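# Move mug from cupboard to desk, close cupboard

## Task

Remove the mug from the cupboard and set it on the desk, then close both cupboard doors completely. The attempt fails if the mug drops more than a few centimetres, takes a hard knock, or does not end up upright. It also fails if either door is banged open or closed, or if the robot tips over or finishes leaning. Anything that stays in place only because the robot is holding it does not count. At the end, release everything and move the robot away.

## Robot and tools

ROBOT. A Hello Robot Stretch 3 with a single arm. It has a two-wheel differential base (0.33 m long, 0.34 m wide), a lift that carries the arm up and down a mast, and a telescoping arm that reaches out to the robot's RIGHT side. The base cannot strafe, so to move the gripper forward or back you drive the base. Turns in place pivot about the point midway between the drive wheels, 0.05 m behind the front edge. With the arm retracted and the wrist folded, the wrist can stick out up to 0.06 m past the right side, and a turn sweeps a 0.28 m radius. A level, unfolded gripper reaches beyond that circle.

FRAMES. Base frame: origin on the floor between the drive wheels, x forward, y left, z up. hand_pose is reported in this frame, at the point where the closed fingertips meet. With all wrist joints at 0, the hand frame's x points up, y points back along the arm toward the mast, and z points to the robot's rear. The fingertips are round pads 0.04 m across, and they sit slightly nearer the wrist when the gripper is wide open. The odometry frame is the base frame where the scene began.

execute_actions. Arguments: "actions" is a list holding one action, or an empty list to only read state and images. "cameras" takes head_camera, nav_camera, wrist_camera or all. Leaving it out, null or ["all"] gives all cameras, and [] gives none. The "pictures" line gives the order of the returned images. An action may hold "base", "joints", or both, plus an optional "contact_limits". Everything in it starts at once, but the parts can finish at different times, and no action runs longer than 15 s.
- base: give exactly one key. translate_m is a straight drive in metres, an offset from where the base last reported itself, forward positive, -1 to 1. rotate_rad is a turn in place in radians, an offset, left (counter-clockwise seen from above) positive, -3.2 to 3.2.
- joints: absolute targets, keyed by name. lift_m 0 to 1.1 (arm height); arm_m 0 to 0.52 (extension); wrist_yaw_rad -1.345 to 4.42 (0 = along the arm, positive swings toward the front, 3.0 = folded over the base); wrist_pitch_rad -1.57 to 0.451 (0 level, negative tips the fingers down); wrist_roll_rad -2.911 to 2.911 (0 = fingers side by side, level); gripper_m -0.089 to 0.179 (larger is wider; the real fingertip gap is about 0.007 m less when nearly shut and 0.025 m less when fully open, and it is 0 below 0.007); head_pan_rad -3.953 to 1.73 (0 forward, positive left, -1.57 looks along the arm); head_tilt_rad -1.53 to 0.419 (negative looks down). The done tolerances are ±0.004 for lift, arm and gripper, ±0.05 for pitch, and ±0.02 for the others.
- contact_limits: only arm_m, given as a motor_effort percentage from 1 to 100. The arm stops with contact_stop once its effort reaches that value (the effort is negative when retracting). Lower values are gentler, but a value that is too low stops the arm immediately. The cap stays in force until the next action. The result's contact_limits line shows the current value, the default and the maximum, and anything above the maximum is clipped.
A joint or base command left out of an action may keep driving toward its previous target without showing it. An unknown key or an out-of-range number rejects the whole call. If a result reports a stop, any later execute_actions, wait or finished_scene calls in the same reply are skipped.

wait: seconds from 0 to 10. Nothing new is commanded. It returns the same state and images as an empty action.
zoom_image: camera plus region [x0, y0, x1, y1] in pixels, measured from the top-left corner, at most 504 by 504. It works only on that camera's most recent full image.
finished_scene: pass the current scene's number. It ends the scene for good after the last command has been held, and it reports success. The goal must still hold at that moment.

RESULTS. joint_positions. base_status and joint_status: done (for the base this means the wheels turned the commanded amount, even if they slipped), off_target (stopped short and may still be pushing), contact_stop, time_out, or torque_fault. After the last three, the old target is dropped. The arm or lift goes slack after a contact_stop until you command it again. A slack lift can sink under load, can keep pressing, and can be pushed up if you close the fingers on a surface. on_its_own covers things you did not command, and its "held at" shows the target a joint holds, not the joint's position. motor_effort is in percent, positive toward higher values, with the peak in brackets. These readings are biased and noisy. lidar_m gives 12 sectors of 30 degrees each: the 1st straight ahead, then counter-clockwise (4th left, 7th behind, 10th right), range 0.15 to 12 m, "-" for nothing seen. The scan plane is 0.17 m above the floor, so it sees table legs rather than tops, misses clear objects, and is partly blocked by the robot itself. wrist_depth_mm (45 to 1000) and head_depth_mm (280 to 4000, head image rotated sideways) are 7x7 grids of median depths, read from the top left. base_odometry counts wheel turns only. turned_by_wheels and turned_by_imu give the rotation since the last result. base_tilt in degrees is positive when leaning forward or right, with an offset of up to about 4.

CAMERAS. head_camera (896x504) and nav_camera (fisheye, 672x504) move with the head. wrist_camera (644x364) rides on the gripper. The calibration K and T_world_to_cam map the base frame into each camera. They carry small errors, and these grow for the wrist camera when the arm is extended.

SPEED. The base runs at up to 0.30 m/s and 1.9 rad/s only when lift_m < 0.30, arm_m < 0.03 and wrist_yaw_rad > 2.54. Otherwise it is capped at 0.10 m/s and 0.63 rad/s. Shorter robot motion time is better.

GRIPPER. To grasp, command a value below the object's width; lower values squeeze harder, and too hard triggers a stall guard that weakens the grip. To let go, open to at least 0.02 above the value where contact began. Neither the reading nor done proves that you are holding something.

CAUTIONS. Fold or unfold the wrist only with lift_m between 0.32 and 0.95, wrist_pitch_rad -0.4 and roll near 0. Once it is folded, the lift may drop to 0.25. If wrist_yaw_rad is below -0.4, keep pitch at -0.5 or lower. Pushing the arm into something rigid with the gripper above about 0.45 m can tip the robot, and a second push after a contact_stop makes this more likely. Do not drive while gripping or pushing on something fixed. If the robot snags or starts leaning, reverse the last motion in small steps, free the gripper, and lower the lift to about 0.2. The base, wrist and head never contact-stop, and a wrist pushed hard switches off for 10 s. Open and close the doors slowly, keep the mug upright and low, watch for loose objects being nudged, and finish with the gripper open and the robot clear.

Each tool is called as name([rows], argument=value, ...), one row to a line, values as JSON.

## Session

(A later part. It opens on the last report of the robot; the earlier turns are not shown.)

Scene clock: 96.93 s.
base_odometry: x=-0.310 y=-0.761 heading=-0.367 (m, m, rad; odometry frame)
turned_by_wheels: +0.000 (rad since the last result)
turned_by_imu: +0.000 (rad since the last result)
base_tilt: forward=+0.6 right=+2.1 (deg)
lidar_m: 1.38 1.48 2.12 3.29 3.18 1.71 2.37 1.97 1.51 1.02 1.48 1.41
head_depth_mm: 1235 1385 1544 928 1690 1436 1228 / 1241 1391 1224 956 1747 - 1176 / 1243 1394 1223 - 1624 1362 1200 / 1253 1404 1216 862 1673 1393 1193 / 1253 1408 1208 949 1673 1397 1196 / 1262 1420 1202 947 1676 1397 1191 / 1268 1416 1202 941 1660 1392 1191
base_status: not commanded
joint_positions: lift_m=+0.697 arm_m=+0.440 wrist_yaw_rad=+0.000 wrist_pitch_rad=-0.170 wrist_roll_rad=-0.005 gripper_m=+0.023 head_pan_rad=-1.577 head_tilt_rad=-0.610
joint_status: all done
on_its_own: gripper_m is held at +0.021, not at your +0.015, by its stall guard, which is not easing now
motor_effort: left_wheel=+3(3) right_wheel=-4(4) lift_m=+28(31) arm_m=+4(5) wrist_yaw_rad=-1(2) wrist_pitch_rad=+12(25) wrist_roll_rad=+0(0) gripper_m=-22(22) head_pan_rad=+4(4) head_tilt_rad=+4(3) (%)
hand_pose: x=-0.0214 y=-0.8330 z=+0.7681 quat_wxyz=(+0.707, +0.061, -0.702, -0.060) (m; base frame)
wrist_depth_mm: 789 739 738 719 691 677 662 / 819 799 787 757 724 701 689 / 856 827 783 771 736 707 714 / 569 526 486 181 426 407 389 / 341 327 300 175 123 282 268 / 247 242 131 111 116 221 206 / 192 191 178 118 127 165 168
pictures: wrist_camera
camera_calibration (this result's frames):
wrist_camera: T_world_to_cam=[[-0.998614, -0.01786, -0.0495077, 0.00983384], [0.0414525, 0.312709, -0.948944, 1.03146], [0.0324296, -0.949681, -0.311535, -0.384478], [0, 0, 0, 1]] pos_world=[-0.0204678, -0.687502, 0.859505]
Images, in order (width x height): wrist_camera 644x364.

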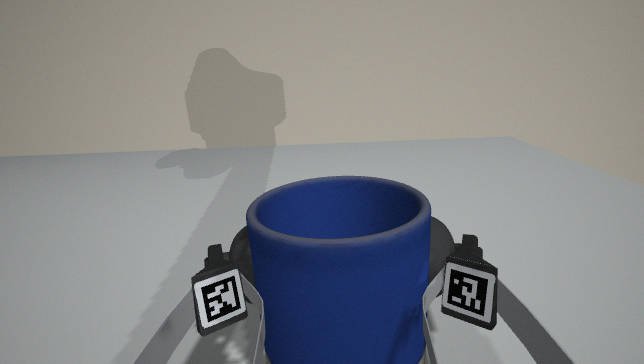

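execute_actions([
  {"joints":{"gripper_m":0.16}},
], cameras=[])

execute_actions([
  {"joints":{"arm_m":0.15}},
], cameras=["wrist_camera"])

execute_actions([
  {"base":{"rotate_rad":-0.566},"joints":{"arm_m":0,"lift_m":0.55,"gripper_m":0,"wrist_pitch_rad":0}},
], cameras=[])

execute_actions([
  {"base":{"translate_m":-0.226},"joints":{"lift_m":0.29,"wrist_yaw_rad":2.6}},
], cameras=[])

execute_actions([
  {"base":{"translate_m":-1}},
], cameras=[])

execute_actions([
  {"base":{"rotate_rad":-1.075},"joints":{"wrist_yaw_rad":-0.3,"arm_m":0.13,"head_pan_rad":-1.7,"head_tilt_rad":-0.7}},
])

Scene clock: 99.10 s.
base_odometry: x=-0.310 y=-0.761 heading=-0.367 (m, m, rad; odometry frame)
turned_by_wheels: +0.000 (rad since the last result)
turned_by_imu: +0.000 (rad since the last result)
base_tilt: forward=+0.6 right=+2.0 (deg)
lidar_m: 1.38 1.48 2.12 3.29 3.18 1.71 2.37 1.98 1.51 1.02 1.48 1.41
head_depth_mm: 1232 1382 1532 925 1685 1435 1226 / 1244 1393 1224 962 1755 - 1174 / 1246 1405 1225 - 1611 1364 1196 / 1252 1405 1218 885 1685 1397 1196 / 1257 1412 1208 934 1681 1393 1203 / 1264 1422 1205 948 1667 1394 1196 / 1265 1430 1206 944 1679 1387 1193
base_status: not commanded
joint_positions: lift_m=+0.697 arm_m=+0.440 wrist_yaw_rad=+0.000 wrist_pitch_rad=-0.168 wrist_roll_rad=-0.005 gripper_m=+0.160 head_pan_rad=-1.577 head_tilt_rad=-0.610
joint_status: all done
motor_effort: left_wheel=+4(4) right_wheel=-4(4) lift_m=+27(27) arm_m=+5(5) wrist_yaw_rad=-1(1) wrist_pitch_rad=+10(12) wrist_roll_rad=+0(0) gripper_m=+0(92) head_pan_rad=+3(4) head_tilt_rad=+3(3) (%)
hand_pose: x=-0.0214 y=-0.8331 z=+0.7687 quat_wxyz=(+0.707, +0.060, -0.703, -0.059) (m; base frame)
wrist_depth_mm: 761 740 720 718 697 680 674 / 776 790 776 757 733 698 699 / 852 839 779 785 741 735 729 / 568 532 490 183 429 413 397 / 348 335 297 171 134 296 274 / 247 - 222 115 126 212 215 / 201 180 183 123 135 171 161
pictures: none
No camera images: the call's "cameras" was empty. Leave "cameras" out to get every camera's image.

Scene clock: 102.47 s.
base_odometry: x=-0.310 y=-0.761 heading=-0.367 (m, m, rad; odometry frame)
turned_by_wheels: +0.000 (rad since the last result)
turned_by_imu: +0.000 (rad since the last result)
base_tilt: forward=+0.6 right=+2.1 (deg)
lidar_m: 1.38 1.48 2.13 3.29 3.19 1.71 2.37 1.98 1.51 1.02 1.48 1.41
head_depth_mm: 1232 1393 1542 926 1685 1414 1233 / 1237 1396 1229 921 1690 - 1176 / 1246 1403 1213 923 1634 - 1179 / 1246 1408 1222 900 1766 1364 1200 / 1263 1414 1209 947 1668 1391 1199 / 1253 1412 1203 946 1682 1389 1194 / 1267 1426 1206 946 1670 1391 1189
base_status: not commanded
joint_positions: lift_m=+0.697 arm_m=+0.150 wrist_yaw_rad=+0.000 wrist_pitch_rad=-0.168 wrist_roll_rad=-0.005 gripper_m=+0.160 head_pan_rad=-1.577 head_tilt_rad=-0.610
joint_status: all done
motor_effort: left_wheel=+4(4) right_wheel=-4(4) lift_m=+27(27) arm_m=-7(10) wrist_yaw_rad=+0(0) wrist_pitch_rad=+10(10) wrist_roll_rad=+1(0) gripper_m=+0(0) head_pan_rad=+2(4) head_tilt_rad=+4(3) (%)
hand_pose: x=-0.0214 y=-0.5441 z=+0.7687 quat_wxyz=(+0.707, +0.060, -0.703, -0.059) (m; base frame)
wrist_depth_mm: - - - 974 964 939 902 / - - - - - 990 962 / - - - 855 866 - 981 / 568 529 505 408 448 414 442 / 351 339 321 307 298 297 276 / - - - - - - - / - - - - - - -
pictures: wrist_camera
camera_calibration (this result's frames):
wrist_camera: T_world_to_cam=[[-0.998614, -0.0179749, -0.049464, 0.0149265], [0.0414494, 0.310537, -0.949657, 0.941012], [0.0324304, -0.950391, -0.309361, -0.111963], [0, 0, 0, 1]] pos_world=[-0.0204675, -0.398359, 0.85974]
Images, in order (width x height): wrist_camera 644x364.

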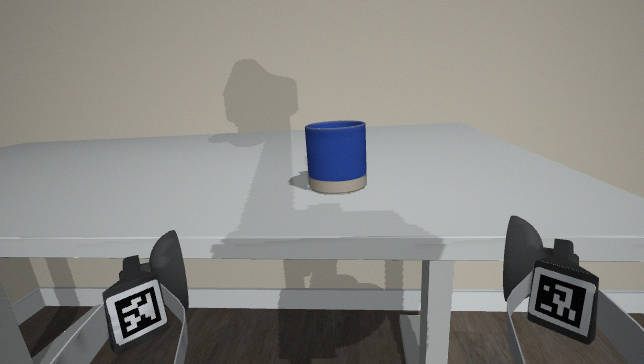

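Scene clock: 104.80 s.
base_odometry: x=-0.310 y=-0.761 heading=-0.933 (m, m, rad; odometry frame)
turned_by_wheels: -0.566 (rad since the last result)
turned_by_imu: -0.574 (rad since the last result)
base_tilt: forward=+0.6 right=+2.1 (deg)
lidar_m: 1.42 1.38 1.43 2.03 3.33 3.30 1.72 2.37 2.05 1.52 1.02 1.48
head_depth_mm: 1743 2009 2347 2112 1701 1415 1210 / 1645 1857 2167 2106 1686 1403 1201 / 1541 1737 2002 2087 1699 1404 1203 / 1456 1641 1868 2016 1678 1435 1240 / 1379 1536 1739 1905 1685 1400 1195 / 1301 1451 1577 914 1623 1361 1190 / 1245 1377 1206 909 1573 1392 1198
base_status: done
joint_positions: lift_m=+0.550 arm_m=+0.002 wrist_yaw_rad=+0.000 wrist_pitch_rad=-0.021 wrist_roll_rad=-0.005 gripper_m=+0.000 head_pan_rad=-1.577 head_tilt_rad=-0.610
joint_status: all done
joint sent to its limit — the command would take arm_m past its lower limit, so that joint was sent only as far as its limit.
motor_effort: left_wheel=+4(7) right_wheel=-4(7) lift_m=+27(29) arm_m=-6(8) wrist_yaw_rad=-2(0) wrist_pitch_rad=+12(13) wrist_roll_rad=+0(0) gripper_m=-2(92) head_pan_rad=+3(4) head_tilt_rad=+4(4) (%)
hand_pose: x=-0.0213 y=-0.4027 z=+0.6597 quat_wxyz=(+0.709, +0.008, -0.705, -0.008) (m; base frame)
wrist_depth_mm: 940 - - - - - - / 978 - - - - - - / 465 - - - - - - / 618 - - - - - - / - - - - - - - / - - - - - - - / - - - - - - -
pictures: none
No camera images: the call's "cameras" was empty. Leave "cameras" out to get every camera's image.

Scene clock: 108.80 s.
base_odometry: x=-0.445 y=-0.580 heading=-0.933 (m, m, rad; odometry frame)
turned_by_wheels: +0.000 (rad since the last result)
turned_by_imu: -0.001 (rad since the last result)
base_tilt: forward=+0.6 right=+2.0 (deg)
lidar_m: 1.63 1.58 1.66 2.31 3.23 3.04 1.49 2.17 2.21 1.64 1.12 1.65
head_depth_mm: 1880 2161 2491 2112 1686 1408 1202 / 1751 2000 2338 2113 1678 1393 1204 / 1657 1884 2167 2113 1678 1410 1207 / 1560 1764 2006 2100 1682 1401 1194 / 1474 1649 1881 2006 1682 1394 1196 / 1408 1565 1763 1944 1671 1394 1194 / 1338 1483 1648 1838 1674 1388 1189
base_status: done
joint_positions: lift_m=+0.290 arm_m=+0.002 wrist_yaw_rad=+2.598 wrist_pitch_rad=-0.021 wrist_roll_rad=-0.005 gripper_m=+0.000 head_pan_rad=-1.577 head_tilt_rad=-0.610
joint_status: all done
motor_effort: left_wheel=+4(9) right_wheel=-3(9) lift_m=+27(27) arm_m=-5(7) wrist_yaw_rad=+2(4) wrist_pitch_rad=+12(12) wrist_roll_rad=+0(0) gripper_m=-2(2) head_pan_rad=+3(3) head_tilt_rad=+4(3) (%)
hand_pose: x=+0.1110 y=+0.0718 z=+0.3999 quat_wxyz=(+0.198, +0.681, -0.182, +0.681) (m; base frame)
wrist_depth_mm: - - - - - - - / - - - - - - - / - - - - - - - / - - - - - - - / - - - - - - - / - - - - - 939 897 / 802 764 755 715 704 724 680
pictures: none
No camera images: the call's "cameras" was empty. Leave "cameras" out to get every camera's image.

Scene clock: 113.80 s.
base_odometry: x=-1.041 y=+0.223 heading=-0.933 (m, m, rad; odometry frame)
turned_by_wheels: +0.000 (rad since the last result)
turned_by_imu: -0.005 (rad since the last result)
base_tilt: forward=+0.6 right=+2.0 (deg)
lidar_m: 2.53 2.45 2.57 2.79 2.72 1.16 0.48 0.60 1.35 1.87 2.07 1.83
head_depth_mm: 1486 1591 1726 1880 1690 1408 1211 / 1662 1815 1980 2027 1681 1410 1201 / 1912 2114 2334 2108 1680 1407 1201 / 2079 2315 2558 2099 1684 1402 1192 / 1950 2190 2454 2094 1675 1395 1195 / 1876 2077 2318 2091 1671 1387 1190 / 1770 1961 2174 2071 1670 1397 1187
base_status: done
joint_positions: lift_m=+0.290 arm_m=+0.002 wrist_yaw_rad=+2.598 wrist_pitch_rad=-0.020 wrist_roll_rad=-0.005 gripper_m=+0.000 head_pan_rad=-1.577 head_tilt_rad=-0.610
joint_status: not commanded
motor_effort: left_wheel=+4(7) right_wheel=-4(11) lift_m=+28(28) arm_m=-6(6) wrist_yaw_rad=+2(2) wrist_pitch_rad=+12(12) wrist_roll_rad=+0(0) gripper_m=-2(2) head_pan_rad=+3(2) head_tilt_rad=+3(3) (%)
hand_pose: x=+0.1109 y=+0.0718 z=+0.3999 quat_wxyz=(+0.198, +0.681, -0.182, +0.681) (m; base frame)
wrist_depth_mm: - - - - - - - / - - - - - - - / - - - - - - - / - - - - - - - / - - - - - - - / - - - - - 941 893 / 781 777 752 741 714 711 689
pictures: none
No camera images: the call's "cameras" was empty. Leave "cameras" out to get every camera's image.

Scene clock: 116.27 s.
base_odometry: x=-1.041 y=+0.223 heading=-2.007 (m, m, rad; odometry frame)
turned_by_wheels: -1.075 (rad since the last result)
turned_by_imu: -1.090 (rad since the last result)
base_tilt: forward=+0.6 right=+2.1 (deg)
lidar_m: 2.07 1.83 2.55 2.44 2.55 2.81 2.70 1.20 0.48 0.58 1.34 1.81
head_depth_mm: 962 1288 495 1178 1466 1345 1164 / 951 1247 542 611 741 1317 1169 / 942 592 627 717 828 1013 1187 / 936 655 743 875 1058 1304 - / 926 787 937 1627 1529 1327 1166 / 1093 1247 1421 1688 1556 1331 1154 / 1074 1219 1406 1657 1550 1329 1157
base_status: done
joint_positions: lift_m=+0.290 arm_m=+0.130 wrist_yaw_rad=-0.297 wrist_pitch_rad=-0.020 wrist_roll_rad=-0.005 gripper_m=+0.000 head_pan_rad=-1.693 head_tilt_rad=-0.691
joint_status: all done
motor_effort: left_wheel=+3(10) right_wheel=-3(10) lift_m=+28(28) arm_m=+5(9) wrist_yaw_rad=-3(4) wrist_pitch_rad=+12(12) wrist_roll_rad=+1(0) gripper_m=-2(2) head_pan_rad=-2(12) head_tilt_rad=-4(14) (%)
hand_pose: x=-0.0963 y=-0.5190 z=+0.3999 quat_wxyz=(+0.700, -0.097, -0.698, -0.112) (m; base frame)
wrist_depth_mm: 744 807 354 242 186 152 127 / 745 806 370 250 191 155 129 / 762 818 386 258 196 156 132 / 788 833 400 267 202 160 134 / 790 849 424 296 204 164 136 / 813 861 466 - 197 168 138 / 815 764 713 298 228 171 141
pictures: head_camera (sideways: a quarter turn clockwise sets it upright), nav_camera (sideways: a quarter turn counterclockwise sets it upright), wrist_camera
camera_calibration (this result's frames):
head_camera: T_world_to_cam=[[0.100139, 0.657335, -0.746916, 0.992472], [0.989145, -0.146902, 0.00333046, -0.0116521], [-0.107535, -0.739142, -0.66491, 0.823766], [0, 0, 0, 1]] pos_world=[0.000724284, -0.0452174, 1.28906]
nav_camera: T_world_to_cam=[[-0.0419368, -0.60801, 0.792821, -0.993856], [-0.993461, 0.109712, 0.0315875, 0.0225342], [-0.106187, -0.786312, -0.608635, 0.751396], [0, 0, 0, 1]] pos_world=[0.0604964, -0.0159145, 1.24456]
wrist_camera: T_world_to_cam=[[-0.962061, 0.268867, -0.0463542, 0.0733999], [0.0888788, 0.148216, -0.984953, 0.520534], [-0.257951, -0.951705, -0.166489, -0.285573], [0, 0, 0, 1]] pos_world=[-0.0493131, -0.368668, 0.468559]
Images, in order (width x height): head_camera 896x504, nav_camera 672x504, wrist_camera 644x364.

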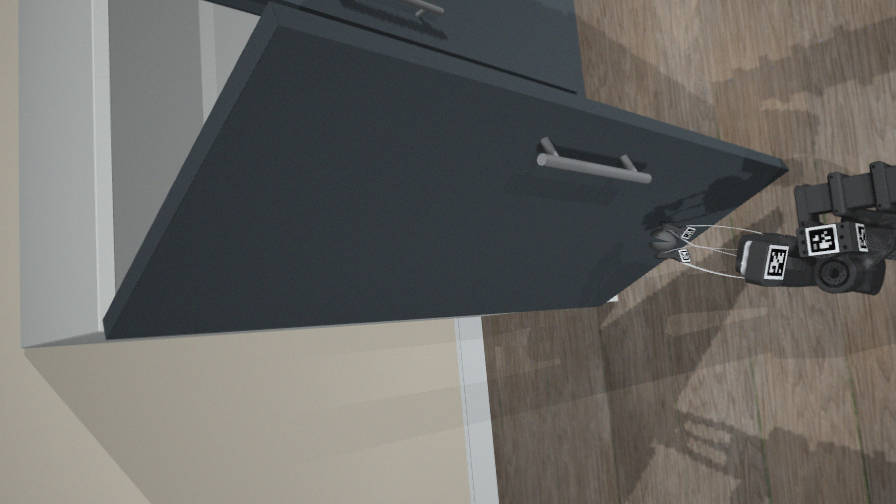

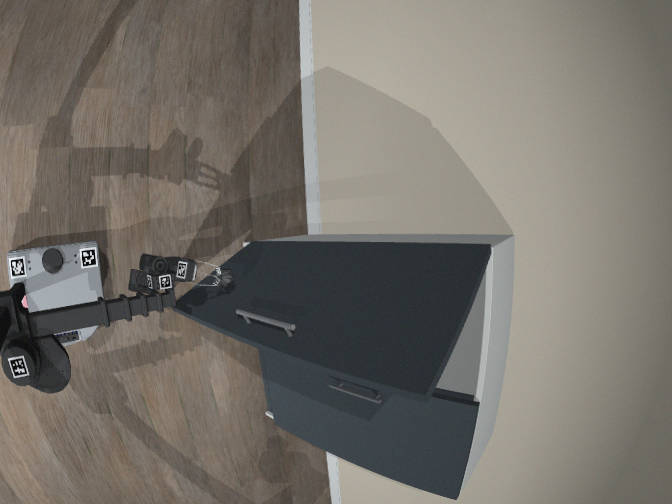

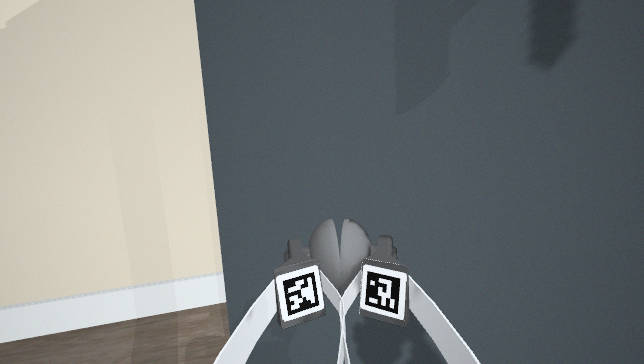

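execute_actions([
  {"base":{"translate_m":-0.13}},
], cameras=[])

execute_actions([
  {"joints":{"arm_m":0.23},"base":{"translate_m":-0.1}},
], cameras=[])

execute_actions([
  {"joints":{"arm_m":0.33},"base":{"translate_m":-0.06}},
], cameras=[])

execute_actions([
  {"joints":{"arm_m":0.385}},
], cameras=[])

execute_actions([
  {"joints":{"arm_m":0.423},"contact_limits":{"arm_m":20}},
], cameras=["wrist_camera"])

execute_actions([
  {"joints":{"arm_m":0.0}},
], cameras=["head_camera"])

Scene clock: 118.97 s.
base_odometry: x=-0.986 y=+0.341 heading=-2.007 (m, m, rad; odometry frame)
turned_by_wheels: +0.000 (rad since the last result)
turned_by_imu: +0.000 (rad since the last result)
base_tilt: forward=+0.5 right=+2.0 (deg)
lidar_m: 2.20 1.95 2.55 2.46 2.56 2.67 2.57 1.88 0.50 0.52 1.34 1.82
head_depth_mm: 883 843 985 1185 1470 1342 1168 / 953 1248 951 1158 1437 1346 1165 / 947 1221 557 646 808 1279 1195 / 937 583 629 739 902 1141 - / 924 630 718 869 1097 1308 1158 / 921 700 839 1124 1527 1329 1158 / 1065 1216 1402 1670 1549 1326 1156
base_status: done
joint_positions: lift_m=+0.290 arm_m=+0.130 wrist_yaw_rad=-0.298 wrist_pitch_rad=-0.020 wrist_roll_rad=-0.005 gripper_m=+0.000 head_pan_rad=-1.693 head_tilt_rad=-0.692
joint_status: not commanded
motor_effort: left_wheel=+3(4) right_wheel=-3(11) lift_m=+28(29) arm_m=+5(5) wrist_yaw_rad=-4(9) wrist_pitch_rad=+12(12) wrist_roll_rad=+0(1) gripper_m=-2(3) head_pan_rad=-3(1) head_tilt_rad=-5(4) (%)
hand_pose: x=-0.0964 y=-0.5190 z=+0.3999 quat_wxyz=(+0.700, -0.097, -0.698, -0.113) (m; base frame)
wrist_depth_mm: 756 301 221 175 145 129 593 / 764 316 231 180 148 132 602 / 779 335 238 186 153 137 621 / 780 351 248 193 157 141 643 / 790 374 258 204 158 144 655 / 810 395 275 - 155 148 711 / 791 428 298 210 173 151 686
pictures: none
No camera images: the call's "cameras" was empty. Leave "cameras" out to get every camera's image.

Scene clock: 121.20 s.
base_odometry: x=-0.943 y=+0.432 heading=-2.007 (m, m, rad; odometry frame)
turned_by_wheels: +0.000 (rad since the last result)
turned_by_imu: +0.000 (rad since the last result)
base_tilt: forward=+0.6 right=+2.0 (deg)
lidar_m: 2.30 2.05 2.55 2.46 2.55 2.57 2.46 1.88 0.62 0.63 1.35 1.82
head_depth_mm: 880 848 988 1192 1468 1345 1172 / 876 832 968 1166 1440 1343 1165 / 942 606 677 840 1319 1340 1180 / 933 632 707 829 1006 1209 1141 / 928 659 751 897 1114 1339 1159 / 918 679 798 960 1225 1332 1158 / 843 716 850 1563 1551 1333 1155
base_status: done
joint_positions: lift_m=+0.290 arm_m=+0.230 wrist_yaw_rad=-0.301 wrist_pitch_rad=-0.020 wrist_roll_rad=-0.005 gripper_m=+0.000 head_pan_rad=-1.693 head_tilt_rad=-0.692
joint_status: all done
motor_effort: left_wheel=+3(4) right_wheel=-4(9) lift_m=+28(28) arm_m=+5(3) wrist_yaw_rad=+2(4) wrist_pitch_rad=+12(12) wrist_roll_rad=+1(0) gripper_m=-2(2) head_pan_rad=-1(2) head_tilt_rad=-4(5) (%)
hand_pose: x=-0.0973 y=-0.6187 z=+0.3999 quat_wxyz=(+0.700, -0.098, -0.698, -0.114) (m; base frame)
wrist_depth_mm: 218 200 182 168 155 421 468 / 227 206 187 171 159 433 478 / 235 213 192 176 163 440 492 / 241 220 198 181 166 453 502 / 249 226 204 190 170 472 528 / 260 235 212 - 172 480 535 / 270 244 221 196 183 492 610
pictures: none
No camera images: the call's "cameras" was empty. Leave "cameras" out to get every camera's image.

Scene clock: 123.17 s.
base_odometry: x=-0.918 y=+0.486 heading=-2.007 (m, m, rad; odometry frame)
turned_by_wheels: +0.000 (rad since the last result)
turned_by_imu: +0.000 (rad since the last result)
base_tilt: forward=+0.6 right=+2.0 (deg)
lidar_m: 2.36 2.09 2.55 2.46 2.55 2.51 2.41 1.88 0.87 0.74 0.85 1.82
head_depth_mm: 882 846 986 1188 1468 1343 1158 / 873 833 974 1160 1438 1348 1167 / 866 778 926 1106 1398 1358 1191 / 935 706 815 962 1173 1281 1165 / 927 712 829 983 1198 1334 1162 / 848 721 837 998 1234 1330 1158 / 842 731 852 1019 1486 1327 1155
base_status: done
joint_positions: lift_m=+0.290 arm_m=+0.330 wrist_yaw_rad=-0.299 wrist_pitch_rad=-0.020 wrist_roll_rad=-0.005 gripper_m=+0.000 head_pan_rad=-1.693 head_tilt_rad=-0.692
joint_status: all done
motor_effort: left_wheel=+3(6) right_wheel=-3(13) lift_m=+28(28) arm_m=+5(8) wrist_yaw_rad=-1(7) wrist_pitch_rad=+12(12) wrist_roll_rad=+1(0) gripper_m=-2(2) head_pan_rad=-1(2) head_tilt_rad=-5(4) (%)
hand_pose: x=-0.0968 y=-0.7188 z=+0.3999 quat_wxyz=(+0.700, -0.098, -0.698, -0.113) (m; base frame)
wrist_depth_mm: 163 163 164 165 164 311 338 / 168 168 169 169 168 315 348 / 171 172 172 172 174 328 358 / 176 176 177 177 177 334 366 / 180 180 181 180 182 343 375 / 184 185 184 - 186 350 395 / 189 191 189 190 192 362 398
pictures: none
No camera images: the call's "cameras" was empty. Leave "cameras" out to get every camera's image.

Scene clock: 124.70 s.
base_odometry: x=-0.918 y=+0.486 heading=-2.007 (m, m, rad; odometry frame)
turned_by_wheels: +0.000 (rad since the last result)
turned_by_imu: +0.000 (rad since the last result)
base_tilt: forward=+0.6 right=+2.1 (deg)
lidar_m: 2.36 2.09 2.55 2.47 2.55 2.51 2.41 1.89 0.87 0.80 0.86 1.82
head_depth_mm: 881 847 994 1189 1475 1340 1170 / 871 833 971 1158 1436 1342 1165 / 866 790 941 1130 1399 1334 1192 / 855 757 880 1039 1237 1296 1156 / 851 757 877 1037 1251 1334 1158 / 846 753 872 1037 1268 1332 1154 / 841 749 869 1031 1473 1323 1158
base_status: not commanded
joint_positions: lift_m=+0.290 arm_m=+0.385 wrist_yaw_rad=-0.303 wrist_pitch_rad=-0.020 wrist_roll_rad=-0.005 gripper_m=+0.000 head_pan_rad=-1.693 head_tilt_rad=-0.692
joint_status: all done
motor_effort: left_wheel=+3(4) right_wheel=-2(2) lift_m=+28(28) arm_m=+6(8) wrist_yaw_rad=+3(4) wrist_pitch_rad=+12(12) wrist_roll_rad=+0(0) gripper_m=-2(2) head_pan_rad=-3(4) head_tilt_rad=-5(4) (%)
hand_pose: x=-0.0977 y=-0.7735 z=+0.3999 quat_wxyz=(+0.700, -0.099, -0.698, -0.114) (m; base frame)
wrist_depth_mm: 147 151 159 165 173 244 270 / 151 155 162 169 177 252 275 / 153 158 164 173 181 260 285 / 156 161 168 177 185 267 296 / 160 165 173 178 189 272 304 / 163 168 176 - 197 281 315 / 166 172 179 190 199 289 320
pictures: none
No camera images: the call's "cameras" was empty. Leave "cameras" out to get every camera's image.

Scene clock: 126.03 s.
base_odometry: x=-0.918 y=+0.486 heading=-2.007 (m, m, rad; odometry frame)
turned_by_wheels: +0.000 (rad since the last result)
turned_by_imu: +0.000 (rad since the last result)
base_tilt: forward=+0.6 right=+2.0 (deg)
lidar_m: 2.36 2.09 2.55 2.47 2.54 2.51 2.41 1.89 0.87 0.83 0.86 1.82
head_depth_mm: 882 847 984 1191 1467 1341 1161 / 872 835 968 1170 1442 1331 1163 / 870 820 951 1131 1401 1340 1187 / 861 806 934 1099 1313 1310 1163 / 849 790 914 1084 1305 1325 1159 / 845 778 895 1059 1290 1329 1153 / 839 764 880 1037 1480 1333 1156
base_status: not commanded
joint_positions: lift_m=+0.290 arm_m=+0.423 wrist_yaw_rad=-0.303 wrist_pitch_rad=-0.020 wrist_roll_rad=-0.005 gripper_m=+0.000 head_pan_rad=-1.693 head_tilt_rad=-0.692
joint_status: all done
motor_effort: left_wheel=+3(2) right_wheel=-2(2) lift_m=+28(28) arm_m=+5(5) wrist_yaw_rad=+3(5) wrist_pitch_rad=+12(12) wrist_roll_rad=+0(0) gripper_m=-2(2) head_pan_rad=-2(3) head_tilt_rad=-5(4) (%)
contact_limits: arm_m 20 (drawing in: default 27, maximum 43; extending or still: default 35, maximum 58)
hand_pose: x=-0.0977 y=-0.8116 z=+0.3999 quat_wxyz=(+0.700, -0.099, -0.698, -0.114) (m; base frame)
wrist_depth_mm: 141 149 159 171 185 201 222 / 143 151 161 175 189 207 227 / 144 153 165 179 194 214 234 / 148 156 168 182 199 217 243 / 151 160 172 181 204 224 246 / 153 163 175 - 214 229 256 / 156 165 176 195 213 239 264
pictures: wrist_camera
camera_calibration (this result's frames):
wrist_camera: T_world_to_cam=[[-0.960566, 0.27416, -0.0463538, 0.155214], [0.0896903, 0.147713, -0.984955, 0.563694], [-0.263188, -0.950272, -0.166478, -0.563727], [0, 0, 0, 1]] pos_world=[-0.0498311, -0.661513, 0.46856]
Images, in order (width x height): wrist_camera 644x364.

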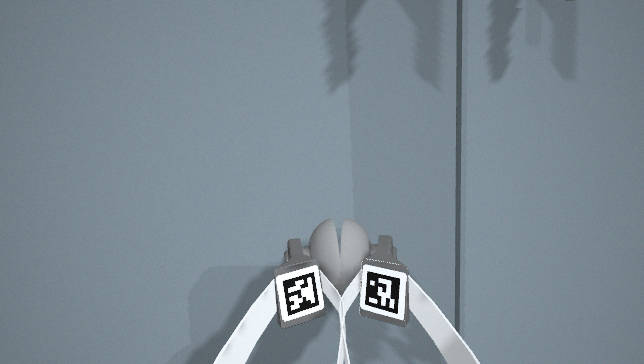

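Scene clock: 130.33 s.
base_odometry: x=-0.918 y=+0.486 heading=-2.007 (m, m, rad; odometry frame)
turned_by_wheels: +0.000 (rad since the last result)
turned_by_imu: +0.000 (rad since the last result)
base_tilt: forward=+0.5 right=+2.1 (deg)
lidar_m: 2.36 2.09 2.55 2.46 2.54 2.50 2.41 1.89 0.87 0.83 0.86 1.81
head_depth_mm: 883 847 991 1191 1467 1355 1170 / 876 833 968 1157 1439 1344 1163 / 864 822 950 1126 1396 1336 1170 / 860 807 932 1100 1358 1344 1184 / 852 791 913 1083 1328 1337 1159 / 845 778 897 1065 1278 1329 1159 / 845 767 880 1033 1485 1324 1153
base_status: not commanded
joint_positions: lift_m=+0.290 arm_m=+0.002 wrist_yaw_rad=-0.302 wrist_pitch_rad=-0.020 wrist_roll_rad=-0.005 gripper_m=+0.000 head_pan_rad=-1.693 head_tilt_rad=-0.692
joint_status: all done
joint sent to its limit — the command would take arm_m past its lower limit, so that joint was sent only as far as its limit.
motor_effort: left_wheel=+3(3) right_wheel=-3(3) lift_m=+28(28) arm_m=-6(8) wrist_yaw_rad=+1(4) wrist_pitch_rad=+12(12) wrist_roll_rad=+0(1) gripper_m=-2(2) head_pan_rad=-3(3) head_tilt_rad=-4(4) (%)
hand_pose: x=-0.0974 y=-0.3912 z=+0.3999 quat_wxyz=(+0.700, -0.098, -0.698, -0.114) (m; base frame)
wrist_depth_mm: 475 504 543 579 637 685 - / 480 514 555 596 657 718 - / 497 522 573 625 652 712 - / 503 527 574 619 671 - - / 523 548 593 609 699 - - / 866 552 597 - 740 807 882 / 719 557 640 690 704 700 696
pictures: head_camera (sideways: a quarter turn clockwise sets it upright)
camera_calibration (this result's frames):
head_camera: T_world_to_cam=[[0.100159, 0.65749, -0.746776, 0.99229], [0.989145, -0.146905, 0.00332518, -0.0116453], [-0.107519, -0.739003, -0.665067, 0.82397], [0, 0, 0, 1]] pos_world=[0.000724549, -0.0452147, 1.28905]
Images, in order (width x height): head_camera 896x504.

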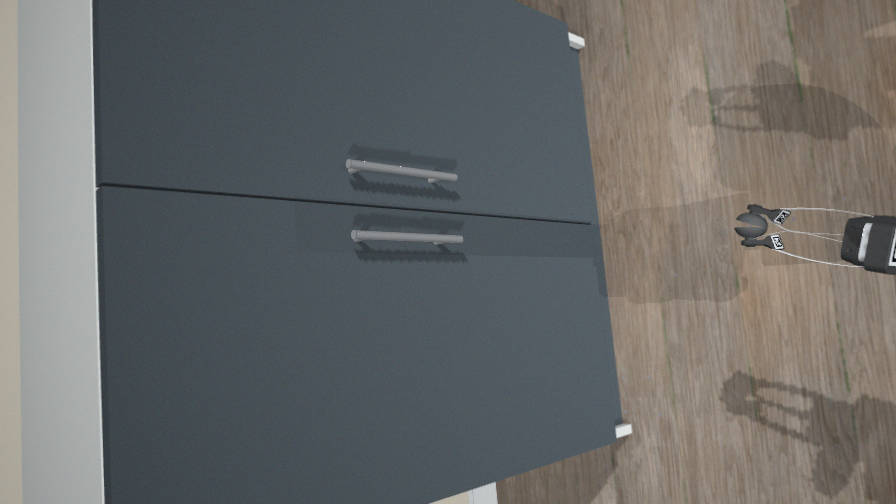

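finished_scene(scene=2)

The scene is finished: the task was done.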